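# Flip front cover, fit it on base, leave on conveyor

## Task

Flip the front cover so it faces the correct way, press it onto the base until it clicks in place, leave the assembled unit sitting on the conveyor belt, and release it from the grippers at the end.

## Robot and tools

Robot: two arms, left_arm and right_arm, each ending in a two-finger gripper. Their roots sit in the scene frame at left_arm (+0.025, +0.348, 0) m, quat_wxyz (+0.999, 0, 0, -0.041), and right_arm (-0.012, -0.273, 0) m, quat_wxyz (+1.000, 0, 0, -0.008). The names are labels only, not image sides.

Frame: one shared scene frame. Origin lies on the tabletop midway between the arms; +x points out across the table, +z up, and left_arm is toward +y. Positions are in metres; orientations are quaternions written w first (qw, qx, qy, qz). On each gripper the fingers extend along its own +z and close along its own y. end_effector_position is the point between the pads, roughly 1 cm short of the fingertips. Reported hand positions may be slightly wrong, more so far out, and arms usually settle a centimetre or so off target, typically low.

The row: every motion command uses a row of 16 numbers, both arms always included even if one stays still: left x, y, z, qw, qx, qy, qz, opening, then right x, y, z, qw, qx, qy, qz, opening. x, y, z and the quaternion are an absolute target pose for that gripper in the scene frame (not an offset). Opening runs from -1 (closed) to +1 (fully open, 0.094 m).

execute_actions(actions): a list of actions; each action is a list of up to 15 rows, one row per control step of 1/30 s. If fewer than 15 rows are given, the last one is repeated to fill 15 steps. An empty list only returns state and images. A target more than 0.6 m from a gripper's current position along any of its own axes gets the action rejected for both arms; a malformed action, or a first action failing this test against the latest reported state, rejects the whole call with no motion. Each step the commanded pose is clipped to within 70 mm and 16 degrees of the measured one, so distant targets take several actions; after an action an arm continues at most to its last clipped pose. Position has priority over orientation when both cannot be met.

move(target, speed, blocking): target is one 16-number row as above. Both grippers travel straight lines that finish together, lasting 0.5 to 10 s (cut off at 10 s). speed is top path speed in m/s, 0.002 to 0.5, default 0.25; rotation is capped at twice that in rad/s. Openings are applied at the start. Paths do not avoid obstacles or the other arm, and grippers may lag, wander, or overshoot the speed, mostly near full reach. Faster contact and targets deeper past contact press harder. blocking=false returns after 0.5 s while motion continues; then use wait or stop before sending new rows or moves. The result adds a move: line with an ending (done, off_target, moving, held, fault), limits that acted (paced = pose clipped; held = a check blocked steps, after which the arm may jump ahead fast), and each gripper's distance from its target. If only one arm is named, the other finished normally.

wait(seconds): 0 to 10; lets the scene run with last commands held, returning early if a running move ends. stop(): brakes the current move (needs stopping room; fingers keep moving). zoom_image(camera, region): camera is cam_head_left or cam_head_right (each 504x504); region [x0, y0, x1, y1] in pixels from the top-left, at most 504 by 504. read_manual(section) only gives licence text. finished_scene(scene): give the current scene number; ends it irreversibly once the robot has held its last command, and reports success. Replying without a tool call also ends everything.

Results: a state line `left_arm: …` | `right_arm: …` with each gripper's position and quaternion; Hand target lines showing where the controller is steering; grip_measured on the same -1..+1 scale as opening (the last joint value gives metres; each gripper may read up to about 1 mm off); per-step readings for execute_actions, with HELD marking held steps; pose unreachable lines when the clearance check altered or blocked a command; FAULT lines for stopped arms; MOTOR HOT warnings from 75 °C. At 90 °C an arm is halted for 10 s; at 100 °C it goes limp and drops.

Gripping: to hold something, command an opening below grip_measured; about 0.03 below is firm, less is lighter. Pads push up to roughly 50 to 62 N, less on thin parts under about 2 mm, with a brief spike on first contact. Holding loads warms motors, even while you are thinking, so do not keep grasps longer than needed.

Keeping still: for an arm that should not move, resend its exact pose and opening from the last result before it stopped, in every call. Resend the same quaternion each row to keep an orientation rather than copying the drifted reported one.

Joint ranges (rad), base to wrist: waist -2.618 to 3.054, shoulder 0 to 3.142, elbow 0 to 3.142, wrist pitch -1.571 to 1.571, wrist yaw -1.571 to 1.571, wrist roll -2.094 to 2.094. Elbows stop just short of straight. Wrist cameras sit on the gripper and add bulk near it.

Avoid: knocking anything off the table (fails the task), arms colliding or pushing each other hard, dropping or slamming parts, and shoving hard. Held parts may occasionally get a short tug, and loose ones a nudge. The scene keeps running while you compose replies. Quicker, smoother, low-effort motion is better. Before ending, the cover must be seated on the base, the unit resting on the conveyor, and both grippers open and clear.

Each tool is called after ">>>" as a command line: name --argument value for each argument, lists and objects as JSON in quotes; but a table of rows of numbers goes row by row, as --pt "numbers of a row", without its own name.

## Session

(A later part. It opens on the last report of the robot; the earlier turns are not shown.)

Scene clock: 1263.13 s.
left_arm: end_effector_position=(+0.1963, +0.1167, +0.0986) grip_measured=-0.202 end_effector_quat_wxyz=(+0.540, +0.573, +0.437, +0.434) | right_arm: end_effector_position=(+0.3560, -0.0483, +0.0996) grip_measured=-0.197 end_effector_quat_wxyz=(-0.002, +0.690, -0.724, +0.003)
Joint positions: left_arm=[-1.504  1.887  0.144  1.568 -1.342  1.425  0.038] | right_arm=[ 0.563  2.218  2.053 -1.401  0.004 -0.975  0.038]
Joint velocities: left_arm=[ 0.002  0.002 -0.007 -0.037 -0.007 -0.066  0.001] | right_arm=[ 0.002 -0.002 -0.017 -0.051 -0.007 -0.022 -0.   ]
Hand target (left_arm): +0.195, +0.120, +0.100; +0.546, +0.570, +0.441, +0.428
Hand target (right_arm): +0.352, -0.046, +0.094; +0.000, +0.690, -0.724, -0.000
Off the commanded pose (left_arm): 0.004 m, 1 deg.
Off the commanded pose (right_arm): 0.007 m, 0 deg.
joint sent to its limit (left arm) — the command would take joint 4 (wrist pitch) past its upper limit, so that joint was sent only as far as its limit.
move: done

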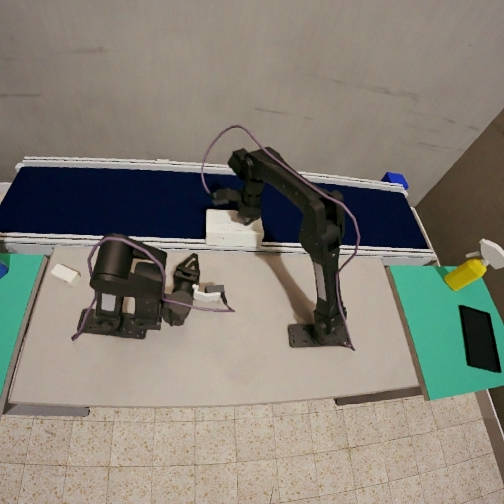

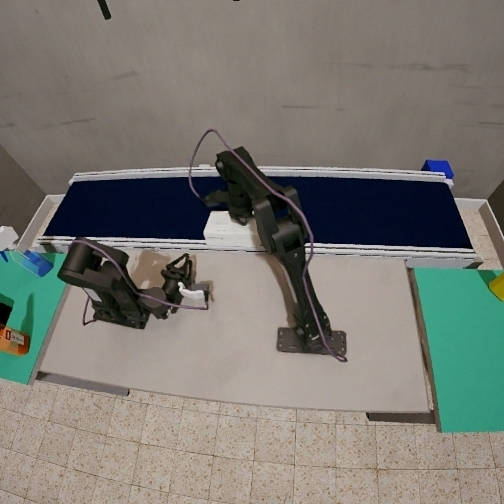

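>>> move --target '[0.195,0.12,0.1,0.55,0.57,0.44,0.43,-0.2,0.36,-0.046,0.135,0,-0.69,0.724,0,-0.2]' --speed 0.04

>>> move --target '[0.195,0.12,0.1,0.55,0.57,0.44,0.43,-0.2,0.40,-0.046,0.105,0,-0.69,0.724,0,-0.2]' --speed 0.04

>>> zoom_image --camera "cam_head_left" --region '[195, 195, 275, 265]'

Scene clock: 1279.70 s.
left_arm: end_effector_position=(+0.1963, +0.1167, +0.0986) grip_measured=-0.202 end_effector_quat_wxyz=(+0.540, +0.573, +0.437, +0.434) | right_arm: end_effector_position=(+0.3590, -0.0464, +0.1329) grip_measured=-0.197 end_effector_quat_wxyz=(-0.007, +0.690, -0.724, +0.004)
Joint positions: left_arm=[-1.504  1.887  0.144  1.568 -1.342  1.425  0.038] | right_arm=[ 0.563  2.252  2.242 -1.546  0.004 -0.975  0.038]
Joint velocities: left_arm=[-0.012 -0.007 -0.012  0.051 -0.022 -0.007 -0.   ] | right_arm=[ 0.002 -0.002 -0.022 -0.051  0.037 -0.007 -0.   ]
Hand target (left_arm): +0.195, +0.120, +0.100; +0.546, +0.570, +0.441, +0.428
Hand target (right_arm): +0.360, -0.046, +0.135; -0.007, +0.690, -0.724, +0.001
Off the commanded pose (left_arm): 0.004 m, 1 deg.
Off the commanded pose (right_arm): 0.002 m, 1 deg.
joint sent to its limit (left arm) — the command would take joint 4 (wrist pitch) past its upper limit, so that joint was sent only as far as its limit.
joint sent to its limit (right arm) — the command would take joint 4 (wrist pitch) past its lower limit, so that joint was sent only as far as its limit.
move: done

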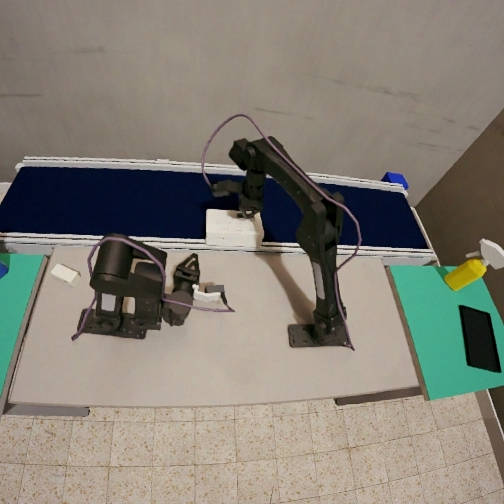

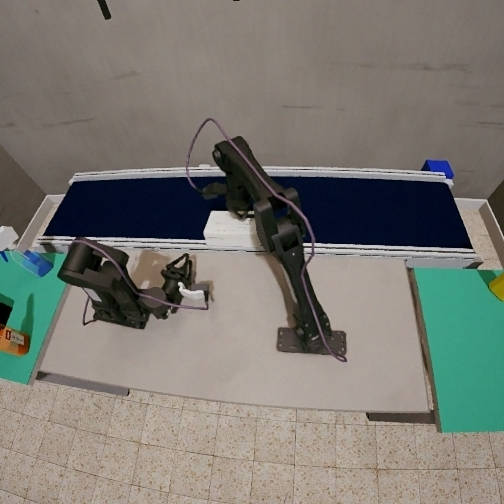

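Scene clock: 1281.23 s.
left_arm: end_effector_position=(+0.1963, +0.1167, +0.0986) grip_measured=-0.202 end_effector_quat_wxyz=(+0.540, +0.573, +0.437, +0.434) | right_arm: end_effector_position=(+0.3967, -0.0455, +0.1037) grip_measured=-0.197 end_effector_quat_wxyz=(-0.009, +0.690, -0.724, +0.004)
Joint positions: left_arm=[-1.504  1.887  0.144  1.568 -1.342  1.425  0.038] | right_arm=[ 0.523  2.422  2.42  -1.549  0.004 -1.015  0.038]
Joint velocities: left_arm=[ 0.002 -0.002 -0.022 -0.007 -0.022 -0.095 -0.001] | right_arm=[ 0.012 -0.017  0.032 -0.022  0.066 -0.007 -0.   ]
Hand target (left_arm): +0.195, +0.120, +0.100; +0.546, +0.570, +0.441, +0.428
Hand target (right_arm): +0.400, -0.046, +0.105; -0.010, +0.690, -0.724, +0.003
Off the commanded pose (left_arm): 0.004 m, 1 deg.
Off the commanded pose (right_arm): 0.004 m, 1 deg.
joint sent to its limit (left arm) — the command would take joint 4 (wrist pitch) past its upper limit, so that joint was sent only as far as its limit.
joint sent to its limit (right arm) — the command would take joint 4 (wrist pitch) past its lower limit, so that joint was sent only as far as its limit.
move: done

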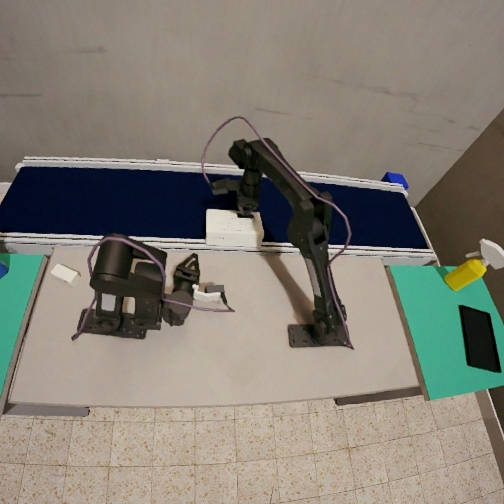

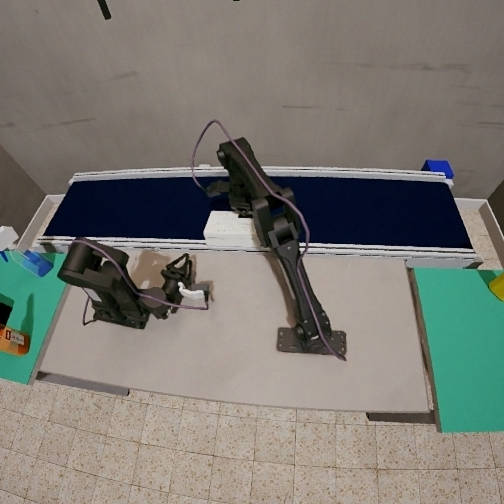

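Region (195, 195, 275, 265) of cam_head_left's 504x504 image, scaled by 6.300, with more detail than that image has; it fills the top 441 rows of this view, and the rest is white.

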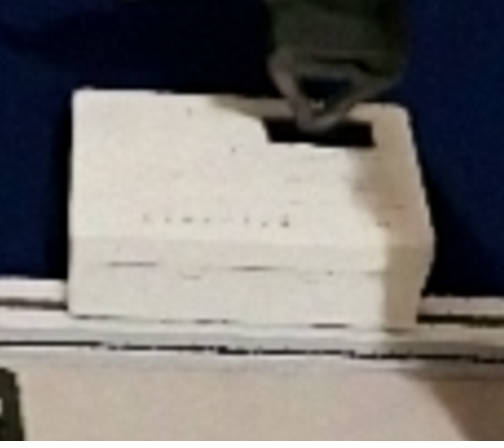

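>>> move --target '[0.195,0.12,0.1,0.55,0.57,0.44,0.43,-0.2,0.406,-0.047,0.10,0,-0.69,0.724,0,-0.2]' --speed 0.02

>>> move --target '[0.195,0.12,0.1,0.55,0.57,0.44,0.43,-0.2,0.404,-0.047,0.076,0,-0.69,0.724,0,-0.2]' --speed 0.015

>>> zoom_image --camera "cam_head_left" --region '[195, 195, 275, 265]'

Scene clock: 1288.23 s.
left_arm: end_effector_position=(+0.1963, +0.1167, +0.0986) grip_measured=-0.202 end_effector_quat_wxyz=(+0.540, +0.573, +0.437, +0.434) | right_arm: end_effector_position=(+0.4023, -0.0465, +0.0990) grip_measured=-0.197 end_effector_quat_wxyz=(-0.009, +0.690, -0.724, +0.005)
Joint positions: left_arm=[-1.504  1.887  0.144  1.568 -1.342  1.425  0.038] | right_arm=[ 0.515  2.448  2.448 -1.552  0.004 -1.022  0.038]
Joint velocities: left_arm=[-0.027  0.002  0.002  0.022  0.037  0.007 -0.   ] | right_arm=[ 0.007  0.007 -0.007  0.022  0.051  0.022 -0.002]
Hand target (left_arm): +0.195, +0.120, +0.100; +0.546, +0.570, +0.441, +0.428
Hand target (right_arm): +0.406, -0.047, +0.100; -0.011, +0.690, -0.724, +0.003
Off the commanded pose (left_arm): 0.004 m, 1 deg.
Off the commanded pose (right_arm): 0.004 m, 1 deg.
joint sent to its limit (left arm) — the command would take joint 4 (wrist pitch) past its upper limit, so that joint was sent only as far as its limit.
joint sent to its limit (right arm) — the command would take joint 4 (wrist pitch) past its lower limit, so that joint was sent only as far as its limit.
move: done

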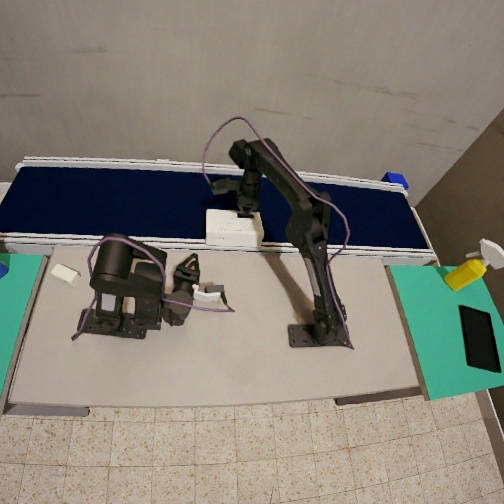

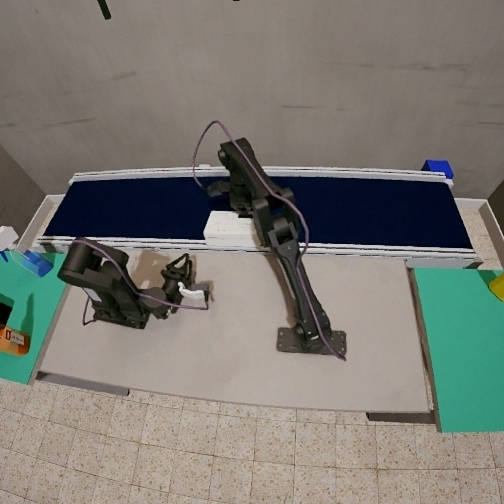

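Scene clock: 1290.00 s.
left_arm: end_effector_position=(+0.1963, +0.1167, +0.0986) grip_measured=-0.202 end_effector_quat_wxyz=(+0.540, +0.573, +0.437, +0.434) | right_arm: end_effector_position=(+0.4038, -0.0457, +0.0879) grip_measured=-0.197 end_effector_quat_wxyz=(-0.007, +0.690, -0.724, +0.004)
Joint positions: left_arm=[-1.504  1.887  0.144  1.568 -1.342  1.425  0.038] | right_arm=[ 0.515  2.448  2.403 -1.51   0.005 -1.022  0.038]
Joint velocities: left_arm=[-0.012  0.002  0.002 -0.051 -0.022 -0.022 -0.001] | right_arm=[-0.007  0.002  0.012 -0.022 -0.051 -0.051 -0.001]
Hand target (left_arm): +0.195, +0.120, +0.100; +0.546, +0.570, +0.441, +0.428
Hand target (right_arm): +0.404, -0.047, +0.076; +0.001, +0.690, -0.724, -0.000
Off the commanded pose (left_arm): 0.004 m, 1 deg.
Off the commanded pose (right_arm): 0.012 m, 1 deg.
joint sent to its limit (left arm) — the command would take joint 4 (wrist pitch) past its upper limit, so that joint was sent only as far as its limit.
move: off_target (right_arm)

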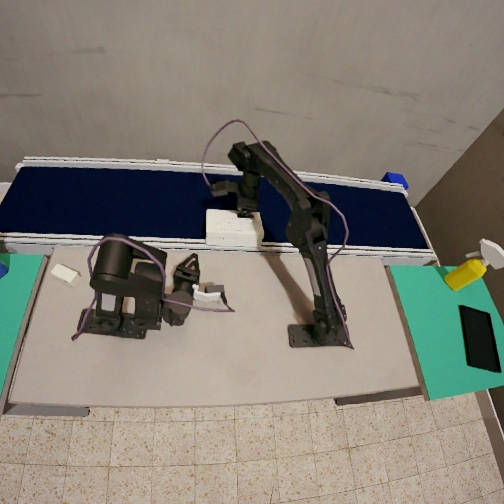

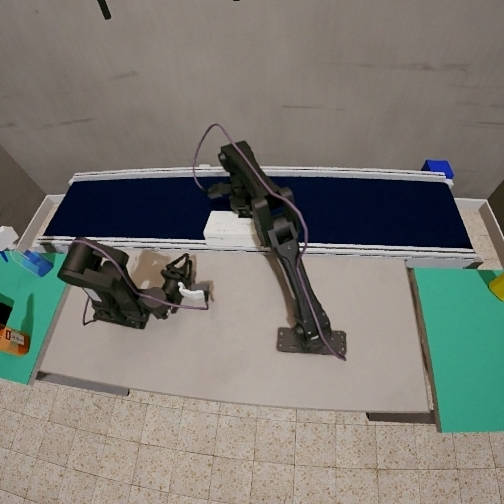

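Region (195, 195, 275, 265) of cam_head_left's 504x504 image, scaled by 6.300, with more detail than that image has; it fills the top 441 rows of this view, and the rest is white.

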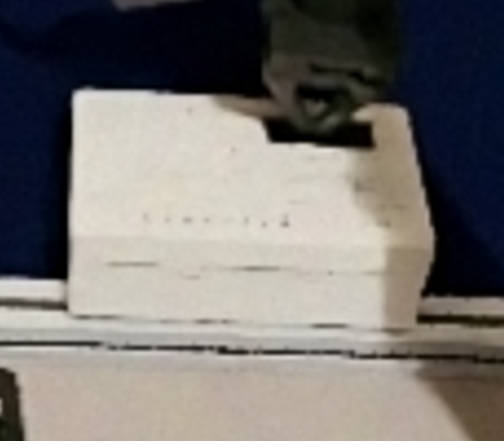

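>>> move --target '[0.195,0.12,0.1,0.55,0.57,0.44,0.43,-0.2,0.40,-0.047,0.066,0,-0.69,0.724,0,-0.2]' --speed 0.015

>>> zoom_image --camera "cam_head_left" --region '[195, 195, 275, 265]'

Scene clock: 1296.47 s.
left_arm: end_effector_position=(+0.1963, +0.1167, +0.0986) grip_measured=-0.202 end_effector_quat_wxyz=(+0.540, +0.573, +0.437, +0.434) | right_arm: end_effector_position=(+0.4035, -0.0459, +0.0873) grip_measured=-0.197 end_effector_quat_wxyz=(-0.019, +0.689, -0.724, +0.008)
Joint positions: left_arm=[-1.504  1.887  0.144  1.568 -1.342  1.425  0.038] | right_arm=[ 0.515  2.402  2.318 -1.446  0.005 -1.022  0.038]
Joint velocities: left_arm=[-0.012 -0.002 -0.002 -0.037  0.007 -0.125  0.   ] | right_arm=[ 0.002  0.007 -0.007 -0.066  0.007 -0.051  0.   ]
Hand target (left_arm): +0.195, +0.120, +0.100; +0.546, +0.570, +0.441, +0.428
Hand target (right_arm): +0.399, -0.047, +0.067; +0.000, +0.690, -0.724, +0.000
Off the commanded pose (left_arm): 0.004 m, 1 deg.
Off the commanded pose (right_arm): 0.022 m, 2 deg.
joint sent to its limit (left arm) — the command would take joint 4 (wrist pitch) past its upper limit, so that joint was sent only as far as its limit.
move: off_target (right_arm)

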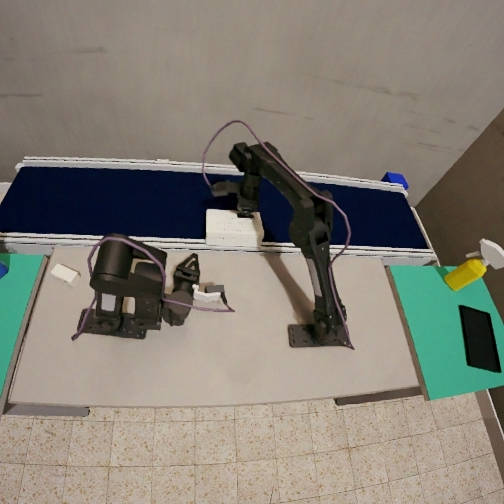

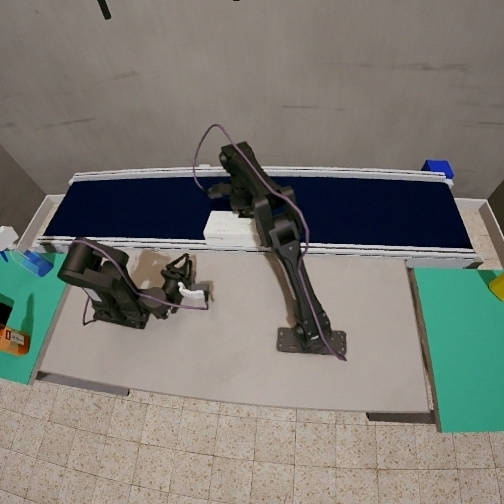

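Region (195, 195, 275, 265) of cam_head_left's 504x504 image, scaled by 6.300, with more detail than that image has; it fills the top 441 rows of this view, and the rest is white.

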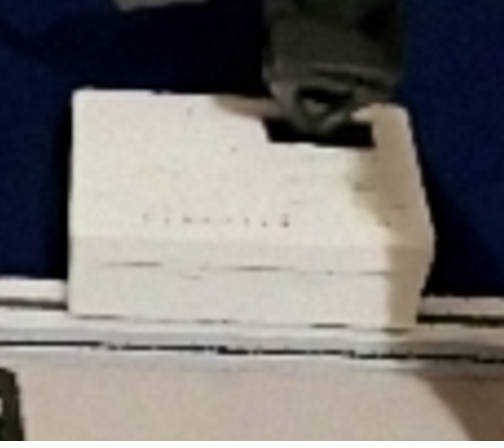

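>>> move --target '[0.26,-0.008,0.10,0.457,0.564,0.535,0.433,0,0.40,-0.047,0.06,0,-0.69,0.724,0,-0.2]' --speed 0.08

>>> move --target '[0.295,-0.010,0.096,0.457,0.564,0.535,0.433,0,0.40,-0.047,0.06,0,-0.69,0.724,0,-0.2]' --speed 0.015

>>> zoom_image --camera "cam_head_left" --region '[195, 195, 275, 265]'

Scene clock: 1308.70 s.
left_arm: end_effector_position=(+0.2581, -0.0051, +0.1016) grip_measured=-0.002 end_effector_quat_wxyz=(+0.462, +0.565, +0.530, +0.432) | right_arm: end_effector_position=(+0.4034, -0.0460, +0.0872) grip_measured=-0.197 end_effector_quat_wxyz=(-0.023, +0.689, -0.724, +0.009)
Joint positions: left_arm=[-1.322  1.948  0.915  0.305 -1.264  0.865  0.047] | right_arm=[ 0.515  2.387  2.29  -1.425  0.005 -1.022  0.038]
Joint velocities: left_arm=[-0.002 -0.012  0.002 -0.066  0.066  0.007  0.001] | right_arm=[-0.022  0.012 -0.017  0.037 -0.022  0.051  0.   ]
Hand target (left_arm): +0.261, -0.008, +0.098; +0.457, +0.565, +0.534, +0.432
Hand target (right_arm): +0.399, -0.048, +0.061; +0.001, +0.690, -0.724, -0.000
Off the commanded pose (left_arm): 0.004 m, 1 deg.
Off the commanded pose (right_arm): 0.027 m, 3 deg.
move: off_target (right_arm)

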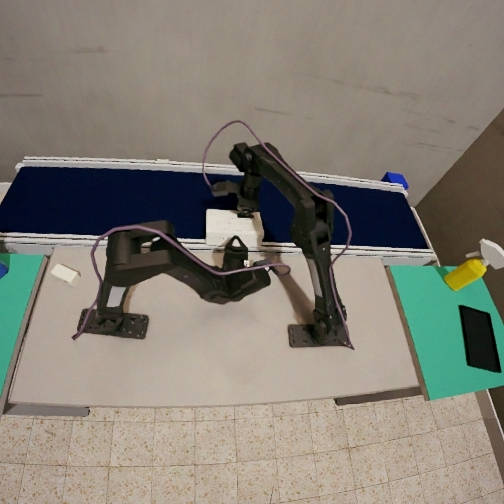

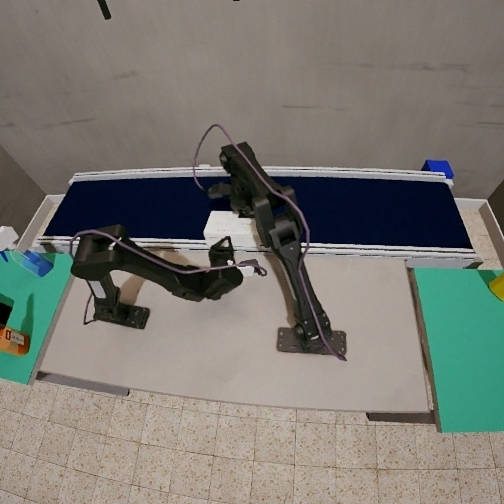

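Scene clock: 1311.43 s.
left_arm: end_effector_position=(+0.2904, -0.0030, +0.0954) grip_measured=-0.002 end_effector_quat_wxyz=(+0.453, +0.567, +0.532, +0.436) | right_arm: end_effector_position=(+0.4036, -0.0459, +0.0875) grip_measured=-0.197 end_effector_quat_wxyz=(-0.024, +0.689, -0.724, +0.009)
Joint positions: left_arm=[-1.231  1.987  0.915  0.455 -1.199  0.999  0.047] | right_arm=[ 0.515  2.385  2.288 -1.423  0.005 -1.022  0.038]
Joint velocities: left_arm=[ 0.002 -0.007 -0.002  0.022  0.022  0.051  0.001] | right_arm=[ 0.012  0.002  0.002  0.037 -0.066 -0.007  0.   ]
Hand target (left_arm): +0.295, -0.009, +0.096; +0.457, +0.564, +0.535, +0.433
Hand target (right_arm): +0.399, -0.048, +0.061; +0.001, +0.690, -0.724, +0.000
Off the commanded pose (left_arm): 0.008 m, 1 deg.
Off the commanded pose (right_arm): 0.028 m, 3 deg.
move: off_target (right_arm)

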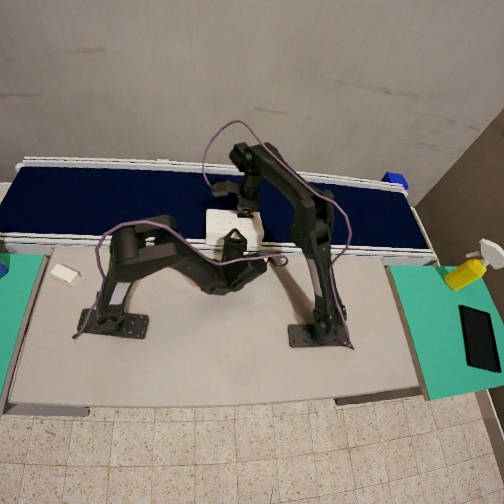

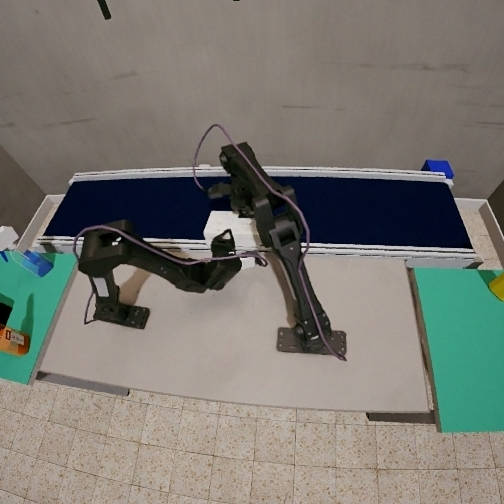

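Region (195, 195, 275, 265) of cam_head_left's 504x504 image, scaled by 6.300, with more detail than that image has; it fills the top 441 rows of this view, and the rest is white.

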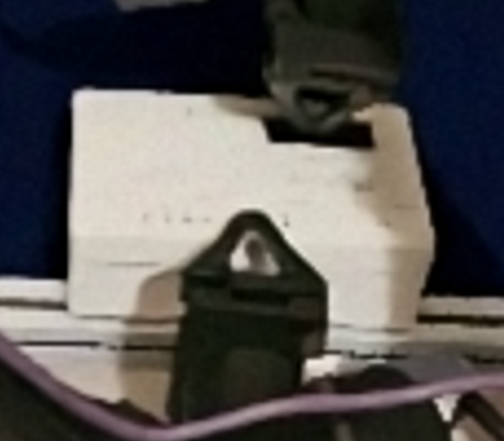

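>>> execute_actions --actions '[[[0.299,-0.010,0.096,0.457,0.564,0.535,0.433,0,0.40,-0.047,0.06,0,-0.69,0.724,0,-0.2]],[[0.299,-0.010,0.096,0.457,0.564,0.535,0.433,-0.3,0.40,-0.047,0.06,0,-0.69,0.724,0,-0.2]],[[0.299,-0.010,0.096,0.457,0.564,0.535,0.433,-0.5,0.40,-0.047,0.06,0,-0.69,0.724,0,-0.2]],[[0.299,-0.010,0.096,0.457,0.564,0.535,0.433,-0.6,0.40,-0.047,0.06,0,-0.69,0.724,0,-0.2]],[[0.299,-0.010,0.096,0.457,0.564,0.535,0.433,-0.68,0.40,-0.047,0.06,0,-0.69,0.724,0,-0.2]]]'

>>> zoom_image --camera "cam_head_left" --region '[195, 195, 275, 265]'

Scene clock: 1321.70 s.
left_arm: end_effector_position=(+0.2927, -0.0051, +0.0929) grip_measured=-0.657 end_effector_quat_wxyz=(+0.453, +0.572, +0.529, +0.433) | right_arm: end_effector_position=(+0.4055, -0.0458, +0.0876) grip_measured=-0.197 end_effector_quat_wxyz=(-0.026, +0.689, -0.724, +0.012)
Joint positions: left_arm=[-1.224  1.996  0.915  0.476 -1.182  1.018  0.016] | right_arm=[ 0.515  2.385  2.288 -1.416  0.01  -1.022  0.038]
Joint velocities: left_arm=[ 0.007 -0.022 -0.002 -0.022  0.125  0.022  0.   ] | right_arm=[-0.012  0.002 -0.012  0.022 -0.095  0.007  0.   ]
Hand target (left_arm): +0.299, -0.010, +0.096; +0.457, +0.564, +0.535, +0.433
Hand target (right_arm): +0.399, -0.048, +0.061; +0.001, +0.690, -0.724, +0.000
Off the commanded pose (left_arm): 0.009 m, 1 deg.
Off the commanded pose (right_arm): 0.028 m, 3 deg.
Step readings (end_effector_position; steps 1 to 15: 1st action; 16 to 30: 2nd action; 31 to 45: 3rd action; 46 to 60: 4th action; 61 to 75: 5th action):
0: left_arm (+0.2904, -0.0034, +0.0955) | right_arm (+0.4036, -0.0459, +0.0875)
1: left_arm (+0.2906, -0.0034, +0.0956) | right_arm (+0.4036, -0.0460, +0.0875)
2: left_arm (+0.2909, -0.0036, +0.0956) | right_arm (+0.4039, -0.0458, +0.0875)
4: left_arm (+0.2915, -0.0038, +0.0956) | right_arm (+0.4044, -0.0458, +0.0876)
8: left_arm (+0.2919, -0.0040, +0.0957) | right_arm (+0.4047, -0.0458, +0.0876)
15: left_arm (+0.2920, -0.0043, +0.0959) | right_arm (+0.4047, -0.0458, +0.0876)
16: left_arm (+0.2919, -0.0044, +0.0959) | right_arm (+0.4047, -0.0458, +0.0876)
17: left_arm (+0.2924, -0.0043, +0.0961) | right_arm (+0.4047, -0.0458, +0.0876)
19: left_arm (+0.2923, -0.0045, +0.0960) | right_arm (+0.4048, -0.0458, +0.0876)
23: left_arm (+0.2924, -0.0045, +0.0960) | right_arm (+0.4048, -0.0458, +0.0876)
30: left_arm (+0.2924, -0.0045, +0.0960) | right_arm (+0.4048, -0.0458, +0.0876)
31: left_arm (+0.2924, -0.0046, +0.0961) | right_arm (+0.4048, -0.0458, +0.0876)
32: left_arm (+0.2926, -0.0046, +0.0960) | right_arm (+0.4048, -0.0459, +0.0876)
34: left_arm (+0.2927, -0.0047, +0.0948) | right_arm (+0.4050, -0.0458, +0.0876)
38: left_arm (+0.2927, -0.0048, +0.0948) | right_arm (+0.4051, -0.0458, +0.0876)
45: left_arm (+0.2927, -0.0048, +0.0948) | right_arm (+0.4051, -0.0458, +0.0876)
46: left_arm (+0.2927, -0.0050, +0.0947) | right_arm (+0.4053, -0.0458, +0.0876)
47: left_arm (+0.2926, -0.0051, +0.0937) | right_arm (+0.4054, -0.0458, +0.0876)
49: left_arm (+0.2926, -0.0050, +0.0927) | right_arm (+0.4055, -0.0458, +0.0876)
53: left_arm (+0.2926, -0.0050, +0.0928) | right_arm (+0.4055, -0.0458, +0.0876)
60: left_arm (+0.2926, -0.0050, +0.0928) | right_arm (+0.4055, -0.0458, +0.0876)
61: left_arm (+0.2927, -0.0050, +0.0928) | right_arm (+0.4055, -0.0458, +0.0876)
62: left_arm (+0.2927, -0.0051, +0.0929) | right_arm (+0.4055, -0.0458, +0.0876)
64: left_arm (+0.2927, -0.0051, +0.0929) | right_arm (+0.4055, -0.0458, +0.0876)
68: left_arm (+0.2927, -0.0051, +0.0929) | right_arm (+0.4055, -0.0458, +0.0876)
75: end_effector_position above

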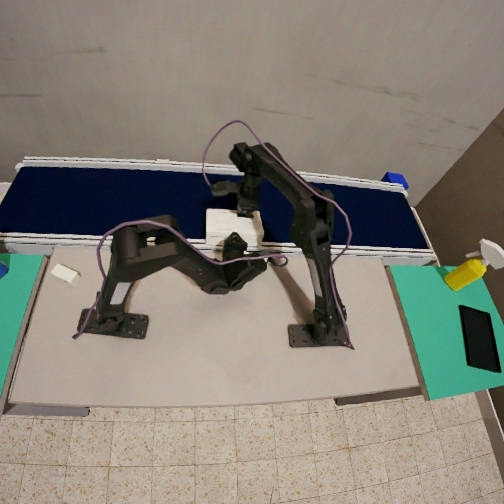

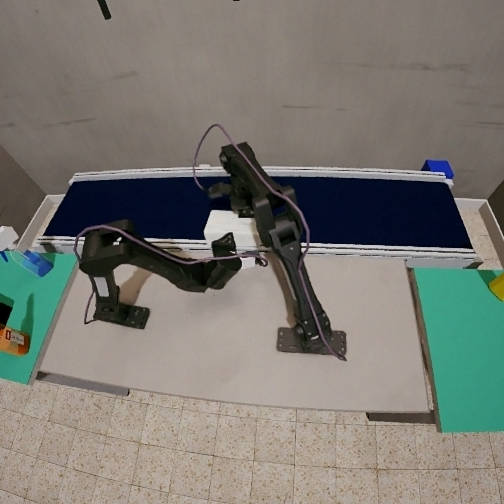

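Region (195, 195, 275, 265) of cam_head_left's 504x504 image, scaled by 6.300, with more detail than that image has; it fills the top 441 rows of this view, and the rest is white.

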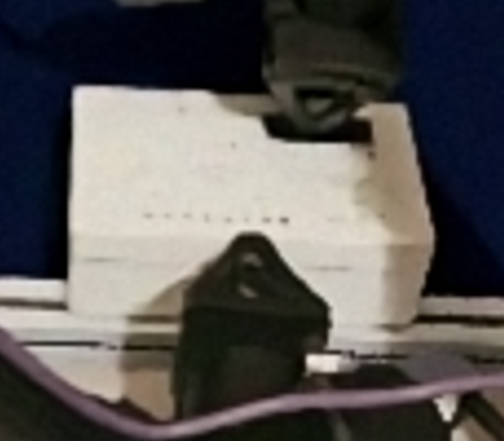

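>>> move --target '[0.295,-0.008,0.115,0.44,0.578,0.548,0.417,-0.68,0.40,-0.047,0.12,0,-0.69,0.724,0,-0.2]' --speed 0.015

>>> zoom_image --camera "cam_head_left" --region '[195, 195, 275, 265]'

Scene clock: 1329.10 s.
left_arm: end_effector_position=(+0.2921, -0.0054, +0.1022) grip_measured=-0.657 end_effector_quat_wxyz=(+0.432, +0.587, +0.538, +0.423) | right_arm: end_effector_position=(+0.4019, -0.0479, +0.1060) grip_measured=-0.197 end_effector_quat_wxyz=(-0.015, +0.689, -0.724, +0.009)
Joint positions: left_arm=[-1.221  1.944  0.976  0.244 -1.154  0.923  0.016] | right_arm=[ 0.515  2.426  2.435 -1.547  0.01  -1.022  0.038]
Joint velocities: left_arm=[-0.007 -0.007 -0.007 -0.066  0.007 -0.037  0.   ] | right_arm=[ 0.007 -0.012 -0.012 -0.007  0.007 -0.11  -0.001]
Hand target (left_arm): +0.295, -0.008, +0.115; +0.440, +0.578, +0.547, +0.417
Hand target (right_arm): +0.400, -0.047, +0.120; -0.026, +0.690, -0.724, +0.007
Off the commanded pose (left_arm): 0.013 m, 2 deg.
Off the commanded pose (right_arm): 0.014 m, 2 deg.
joint sent to its limit (right arm) — the command would take joint 4 (wrist pitch) past its lower limit, so that joint was sent only as far as its limit.
move: off_target (left_arm, right_arm)

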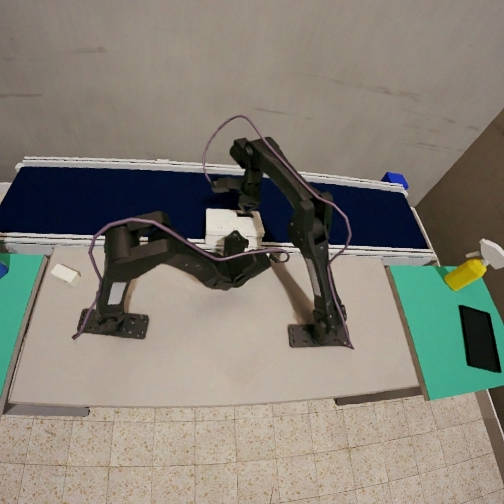

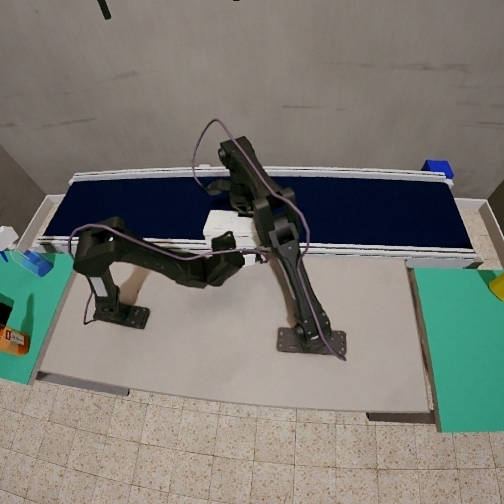

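Region (195, 195, 275, 265) of cam_head_left's 504x504 image, scaled by 6.300, with more detail than that image has; it fills the top 441 rows of this view, and the rest is white.

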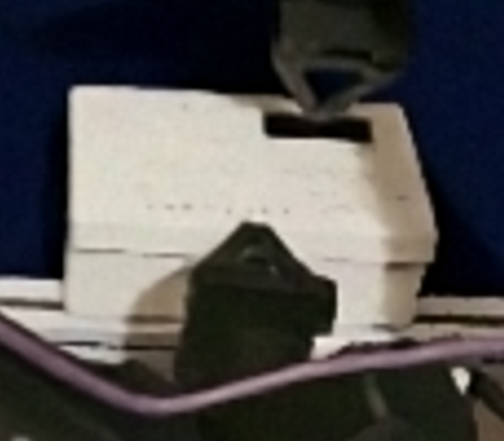

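>>> move --target '[0.305,-0.006,0.115,0.44,0.578,0.548,0.417,-0.68,0.40,-0.047,0.12,0,-0.69,0.724,0,-0.2]' --speed 0.01

>>> zoom_image --camera "cam_head_left" --region '[195, 195, 275, 265]'

Scene clock: 1335.97 s.
left_arm: end_effector_position=(+0.3002, -0.0032, +0.1012) grip_measured=-0.657 end_effector_quat_wxyz=(+0.430, +0.586, +0.543, +0.420) | right_arm: end_effector_position=(+0.4018, -0.0480, +0.1059) grip_measured=-0.197 end_effector_quat_wxyz=(-0.014, +0.689, -0.724, +0.009)
Joint positions: left_arm=[-1.197  1.944  0.977  0.255 -1.132  0.933  0.016] | right_arm=[ 0.515  2.426  2.435 -1.548  0.01  -1.022  0.038]
Joint velocities: left_arm=[-0.012 -0.017 -0.002 -0.007 -0.022 -0.051  0.   ] | right_arm=[-0.002  0.007 -0.007 -0.037  0.051  0.022 -0.001]
Hand target (left_arm): +0.305, -0.006, +0.115; +0.440, +0.577, +0.548, +0.417
Hand target (right_arm): +0.400, -0.047, +0.119; -0.025, +0.690, -0.724, +0.007
Off the commanded pose (left_arm): 0.015 m, 2 deg.
Off the commanded pose (right_arm): 0.014 m, 2 deg.
joint sent to its limit (right arm) — the command would take joint 4 (wrist pitch) past its lower limit, so that joint was sent only as far as its limit.
move: off_target (left_arm, right_arm)

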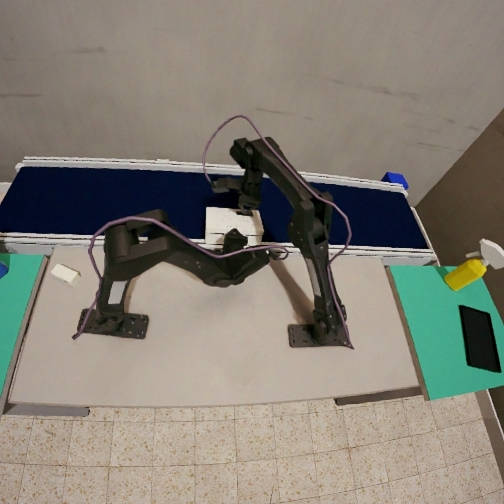

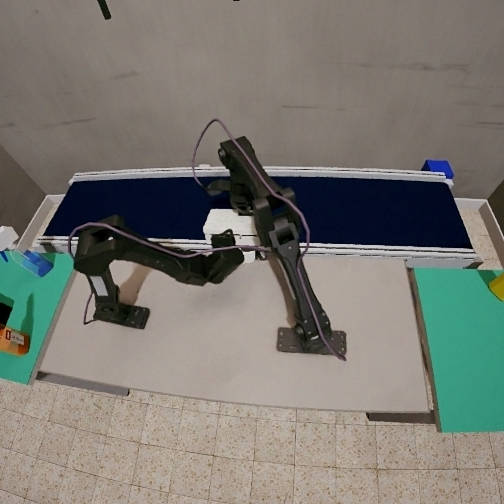

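Region (195, 195, 275, 265) of cam_head_left's 504x504 image, scaled by 6.300, with more detail than that image has; it fills the top 441 rows of this view, and the rest is white.

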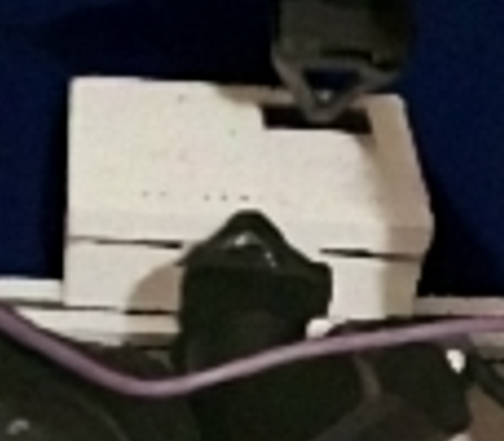

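>>> move --target '[0.303,-0.006,0.121,0.432,0.585,0.554,0.41,-0.68,0.40,-0.047,0.12,0,-0.69,0.724,0,-0.2]' --speed 0.01

>>> move --target '[0.310,-0.006,0.121,0.432,0.585,0.554,0.41,-0.68,0.40,-0.047,0.12,0,-0.69,0.724,0,-0.2]' --speed 0.01

>>> zoom_image --camera "cam_head_left" --region '[195, 195, 275, 265]'

Scene clock: 1349.70 s.
left_arm: end_effector_position=(+0.2991, -0.0045, +0.1067) grip_measured=-0.657 end_effector_quat_wxyz=(+0.423, +0.595, +0.543, +0.415) | right_arm: end_effector_position=(+0.4018, -0.0480, +0.1059) grip_measured=-0.197 end_effector_quat_wxyz=(-0.014, +0.689, -0.724, +0.009)
Joint positions: left_arm=[-1.197  1.922  1.001  0.176 -1.114  0.915  0.016] | right_arm=[ 0.515  2.426  2.435 -1.548  0.01  -1.022  0.038]
Joint velocities: left_arm=[-0.022  0.002  0.007  0.022  0.022 -0.081  0.   ] | right_arm=[ 0.012  0.007 -0.027  0.007  0.022  0.022  0.   ]
Hand target (left_arm): +0.303, -0.006, +0.121; +0.432, +0.584, +0.552, +0.409
Hand target (right_arm): +0.400, -0.047, +0.119; -0.025, +0.690, -0.724, +0.007
Off the commanded pose (left_arm): 0.015 m, 2 deg.
Off the commanded pose (right_arm): 0.014 m, 2 deg.
joint sent to its limit (right arm) — the command would take joint 4 (wrist pitch) past its lower limit, so that joint was sent only as far as its limit.
move: off_target (left_arm, right_arm)

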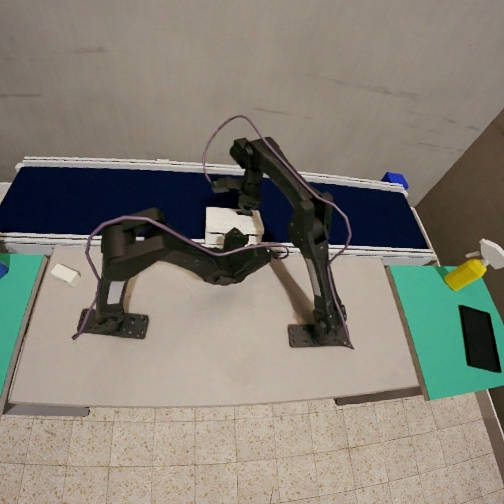

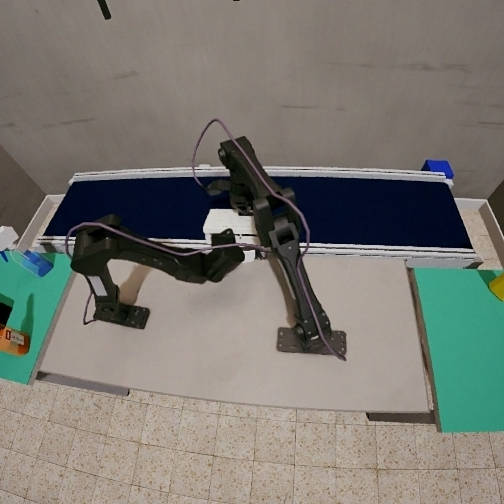

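Scene clock: 1351.73 s.
left_arm: end_effector_position=(+0.3042, -0.0023, +0.1055) grip_measured=-0.657 end_effector_quat_wxyz=(+0.421, +0.594, +0.548, +0.412) | right_arm: end_effector_position=(+0.4018, -0.0480, +0.1059) grip_measured=-0.197 end_effector_quat_wxyz=(-0.014, +0.689, -0.724, +0.009)
Joint positions: left_arm=[-1.181  1.922  1.001  0.179 -1.1    0.915  0.016] | right_arm=[ 0.515  2.426  2.435 -1.548  0.01  -1.022  0.038]
Joint velocities: left_arm=[-0.012 -0.002  0.002  0.007 -0.037  0.11   0.001] | right_arm=[ 0.002 -0.012  0.002 -0.037 -0.007  0.037  0.   ]
Hand target (left_arm): +0.310, -0.006, +0.121; +0.431, +0.584, +0.553, +0.409
Hand target (right_arm): +0.400, -0.047, +0.119; -0.025, +0.690, -0.724, +0.007
Off the commanded pose (left_arm): 0.017 m, 2 deg.
Off the commanded pose (right_arm): 0.014 m, 2 deg.
joint sent to its limit (right arm) — the command would take joint 4 (wrist pitch) past its lower limit, so that joint was sent only as far as its limit.
move: off_target (left_arm, right_arm)

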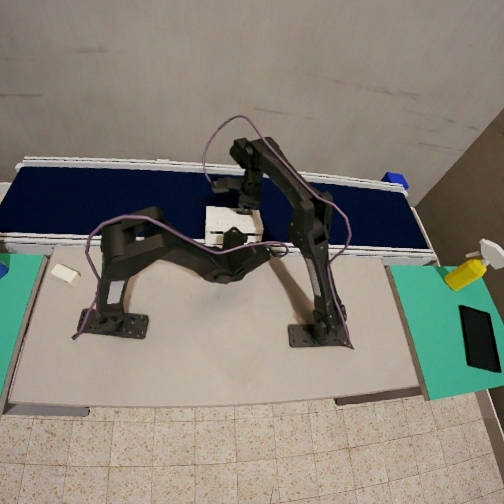

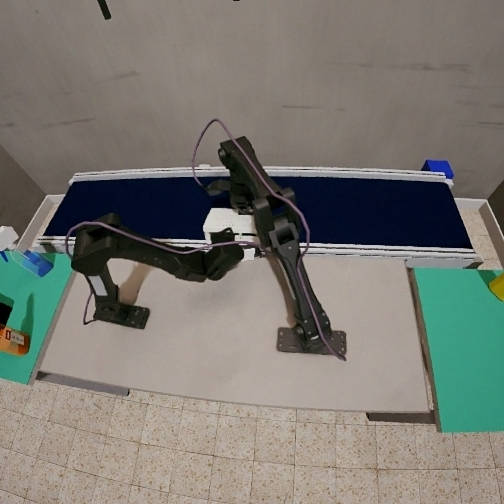

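Region (195, 195, 275, 265) of cam_head_left's 504x504 image, scaled by 6.300, with more detail than that image has; it fills the top 441 rows of this view, and the rest is white.

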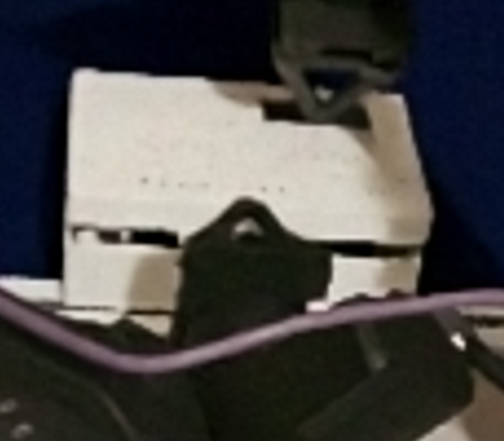

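Release, withdraw and inspect.

>>> move --target '[0.306,-0.004,0.11,0.425,0.59,0.55,0.41,-0.5,0.40,-0.047,0.12,0,-0.69,0.724,0,-0.2]' --speed 0.01

>>> move --target '[0.27,-0.002,0.115,0.425,0.59,0.55,0.41,-0.5,0.38,-0.06,0.14,0,-0.69,0.724,0,-0.2]' --speed 0.1

>>> move --target '[0.24,0.16,0.15,0.2,0.3,0.9,0.2,-0.5,0.3,-0.28,0.14,0,0,1,0,-0.2]' --speed 0.25

>>> zoom_image --camera "cam_head_left" --region '[195, 195, 275, 255]'

>>> zoom_image --camera "cam_head_right" --region '[195, 195, 275, 255]'

Scene clock: 1366.00 s.
left_arm: end_effector_position=(+0.3042, -0.0024, +0.1054) grip_measured=-0.501 end_effector_quat_wxyz=(+0.421, +0.595, +0.548, +0.411) | right_arm: end_effector_position=(+0.4018, -0.0480, +0.1059) grip_measured=-0.197 end_effector_quat_wxyz=(-0.014, +0.689, -0.724, +0.009)
Joint positions: left_arm=[-1.181  1.922  1.001  0.179 -1.099  0.915  0.023] | right_arm=[ 0.515  2.426  2.435 -1.548  0.01  -1.022  0.038]
Joint velocities: left_arm=[-0.002 -0.012 -0.027 -0.007  0.007 -0.11  -0.001] | right_arm=[ 0.012 -0.007 -0.012 -0.037 -0.066 -0.007 -0.   ]
Hand target (left_arm): +0.306, -0.004, +0.110; +0.425, +0.590, +0.550, +0.410
Hand target (right_arm): +0.400, -0.047, +0.119; -0.025, +0.690, -0.724, +0.007
Off the commanded pose (left_arm): 0.005 m, 1 deg.
Off the commanded pose (right_arm): 0.014 m, 2 deg.
joint sent to its limit (right arm) — the command would take joint 4 (wrist pitch) past its lower limit, so that joint was sent only as far as its limit.
move: off_target (right_arm)

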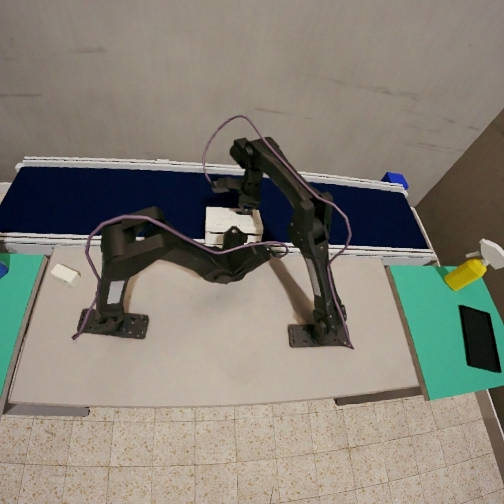

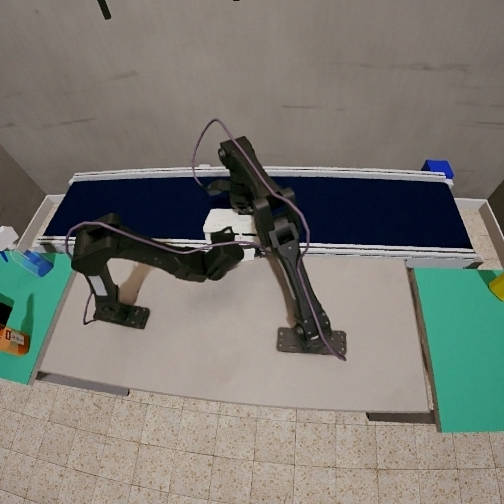

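Scene clock: 1367.07 s.
left_arm: end_effector_position=(+0.2703, -0.0034, +0.1046) grip_measured=-0.501 end_effector_quat_wxyz=(+0.418, +0.602, +0.544, +0.409) | right_arm: end_effector_position=(+0.3876, -0.0557, +0.1397) grip_measured=-0.197 end_effector_quat_wxyz=(-0.033, +0.689, -0.724, +0.014)
Joint positions: left_arm=[-1.271  1.896  1.001  0.017 -1.148  0.777  0.023] | right_arm=[ 0.515  2.302  2.354 -1.551  0.01  -1.022  0.038]
Joint velocities: left_arm=[-0.017  0.002 -0.002 -0.007 -0.007  0.022  0.   ] | right_arm=[ 0.007 -0.002 -0.002  0.007  0.066 -0.066 -0.   ]
Hand target (left_arm): +0.270, -0.002, +0.115; +0.426, +0.590, +0.549, +0.410
Hand target (right_arm): +0.380, -0.060, +0.140; -0.022, +0.690, -0.724, +0.006
Off the commanded pose (left_arm): 0.010 m, 2 deg.
Off the commanded pose (right_arm): 0.009 m, 4 deg.
joint sent to its limit (right arm) — the command would take joint 4 (wrist pitch) past its lower limit, so that joint was sent only as far as its limit.
move: off_target (right_arm)

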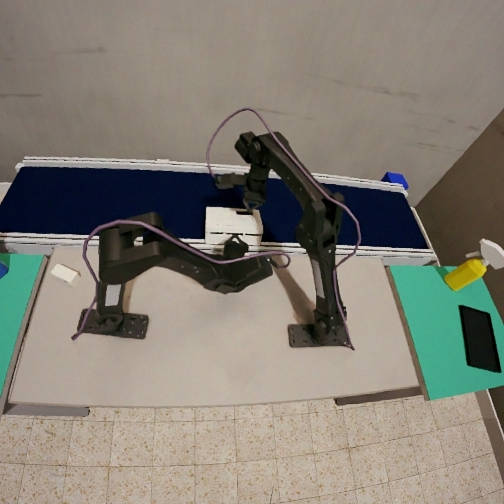

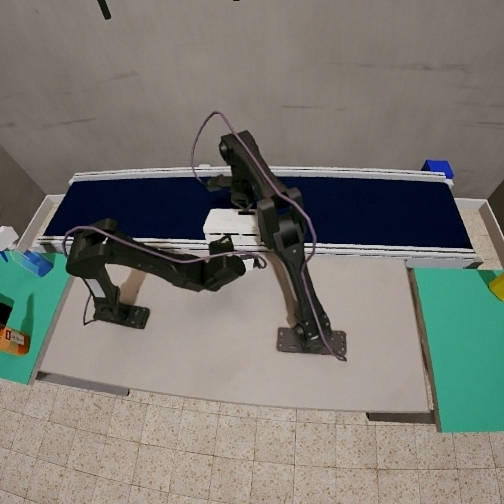

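Scene clock: 1370.63 s.
left_arm: end_effector_position=(+0.2379, +0.1595, +0.1404) grip_measured=-0.501 end_effector_quat_wxyz=(+0.191, +0.319, +0.904, +0.211) | right_arm: end_effector_position=(+0.2997, -0.2786, +0.1368) grip_measured=-0.197 end_effector_quat_wxyz=(-0.012, -0.006, +1.000, -0.000)
Joint positions: left_arm=[-0.996  1.555  1.225 -1.242 -0.577 -0.4    0.023] | right_arm=[-0.004  1.746  1.532 -1.38   0.001 -0.033  0.038]
Joint velocities: left_arm=[-0.012 -0.012 -0.002  0.007 -0.007  0.022 -0.001] | right_arm=[ 0.012  0.017 -0.027 -0.022 -0.066  0.051 -0.   ]
Hand target (left_arm): +0.239, +0.159, +0.151; +0.201, +0.306, +0.909, +0.198
Hand target (right_arm): +0.298, -0.279, +0.140; +0.001, -0.000, +1.000, +0.002
Off the commanded pose (left_arm): 0.010 m, 3 deg.
Off the commanded pose (right_arm): 0.003 m, 2 deg.
move: off_target (left_arm)

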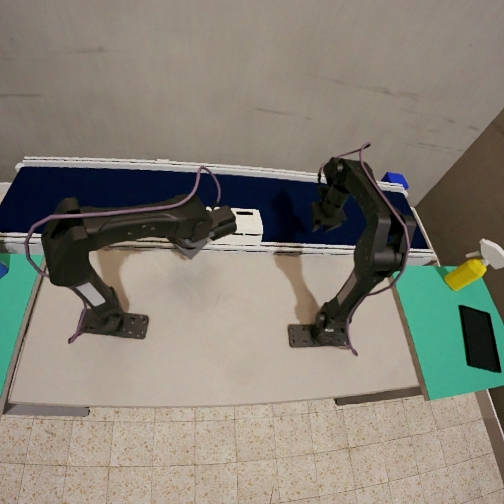

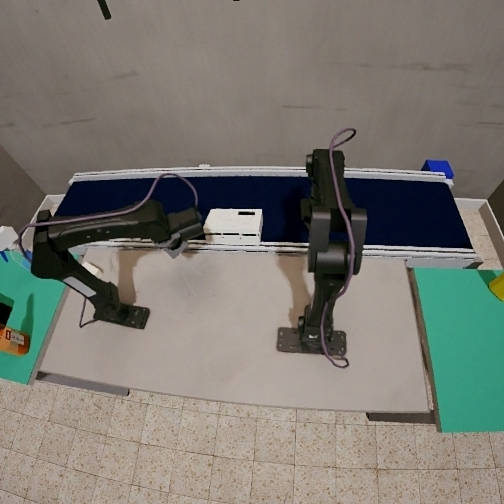

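Region (195, 195, 275, 255) of cam_head_left's 504x504 image, scaled by 6.300, with more detail than that image has; it fills the top 378 rows of this view, and the rest is white.

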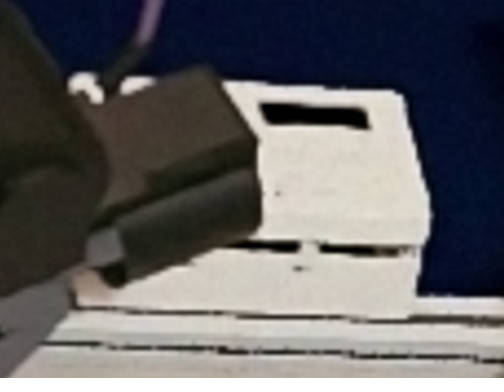

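Region (195, 195, 275, 255) of cam_head_right's 504x504 image, scaled by 6.300, with more detail than that image has; it fills the top 378 rows of this view, and the rest is white.

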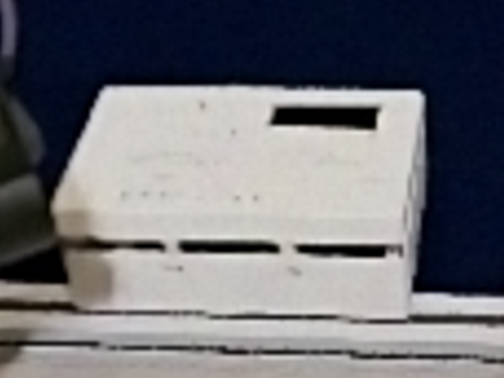

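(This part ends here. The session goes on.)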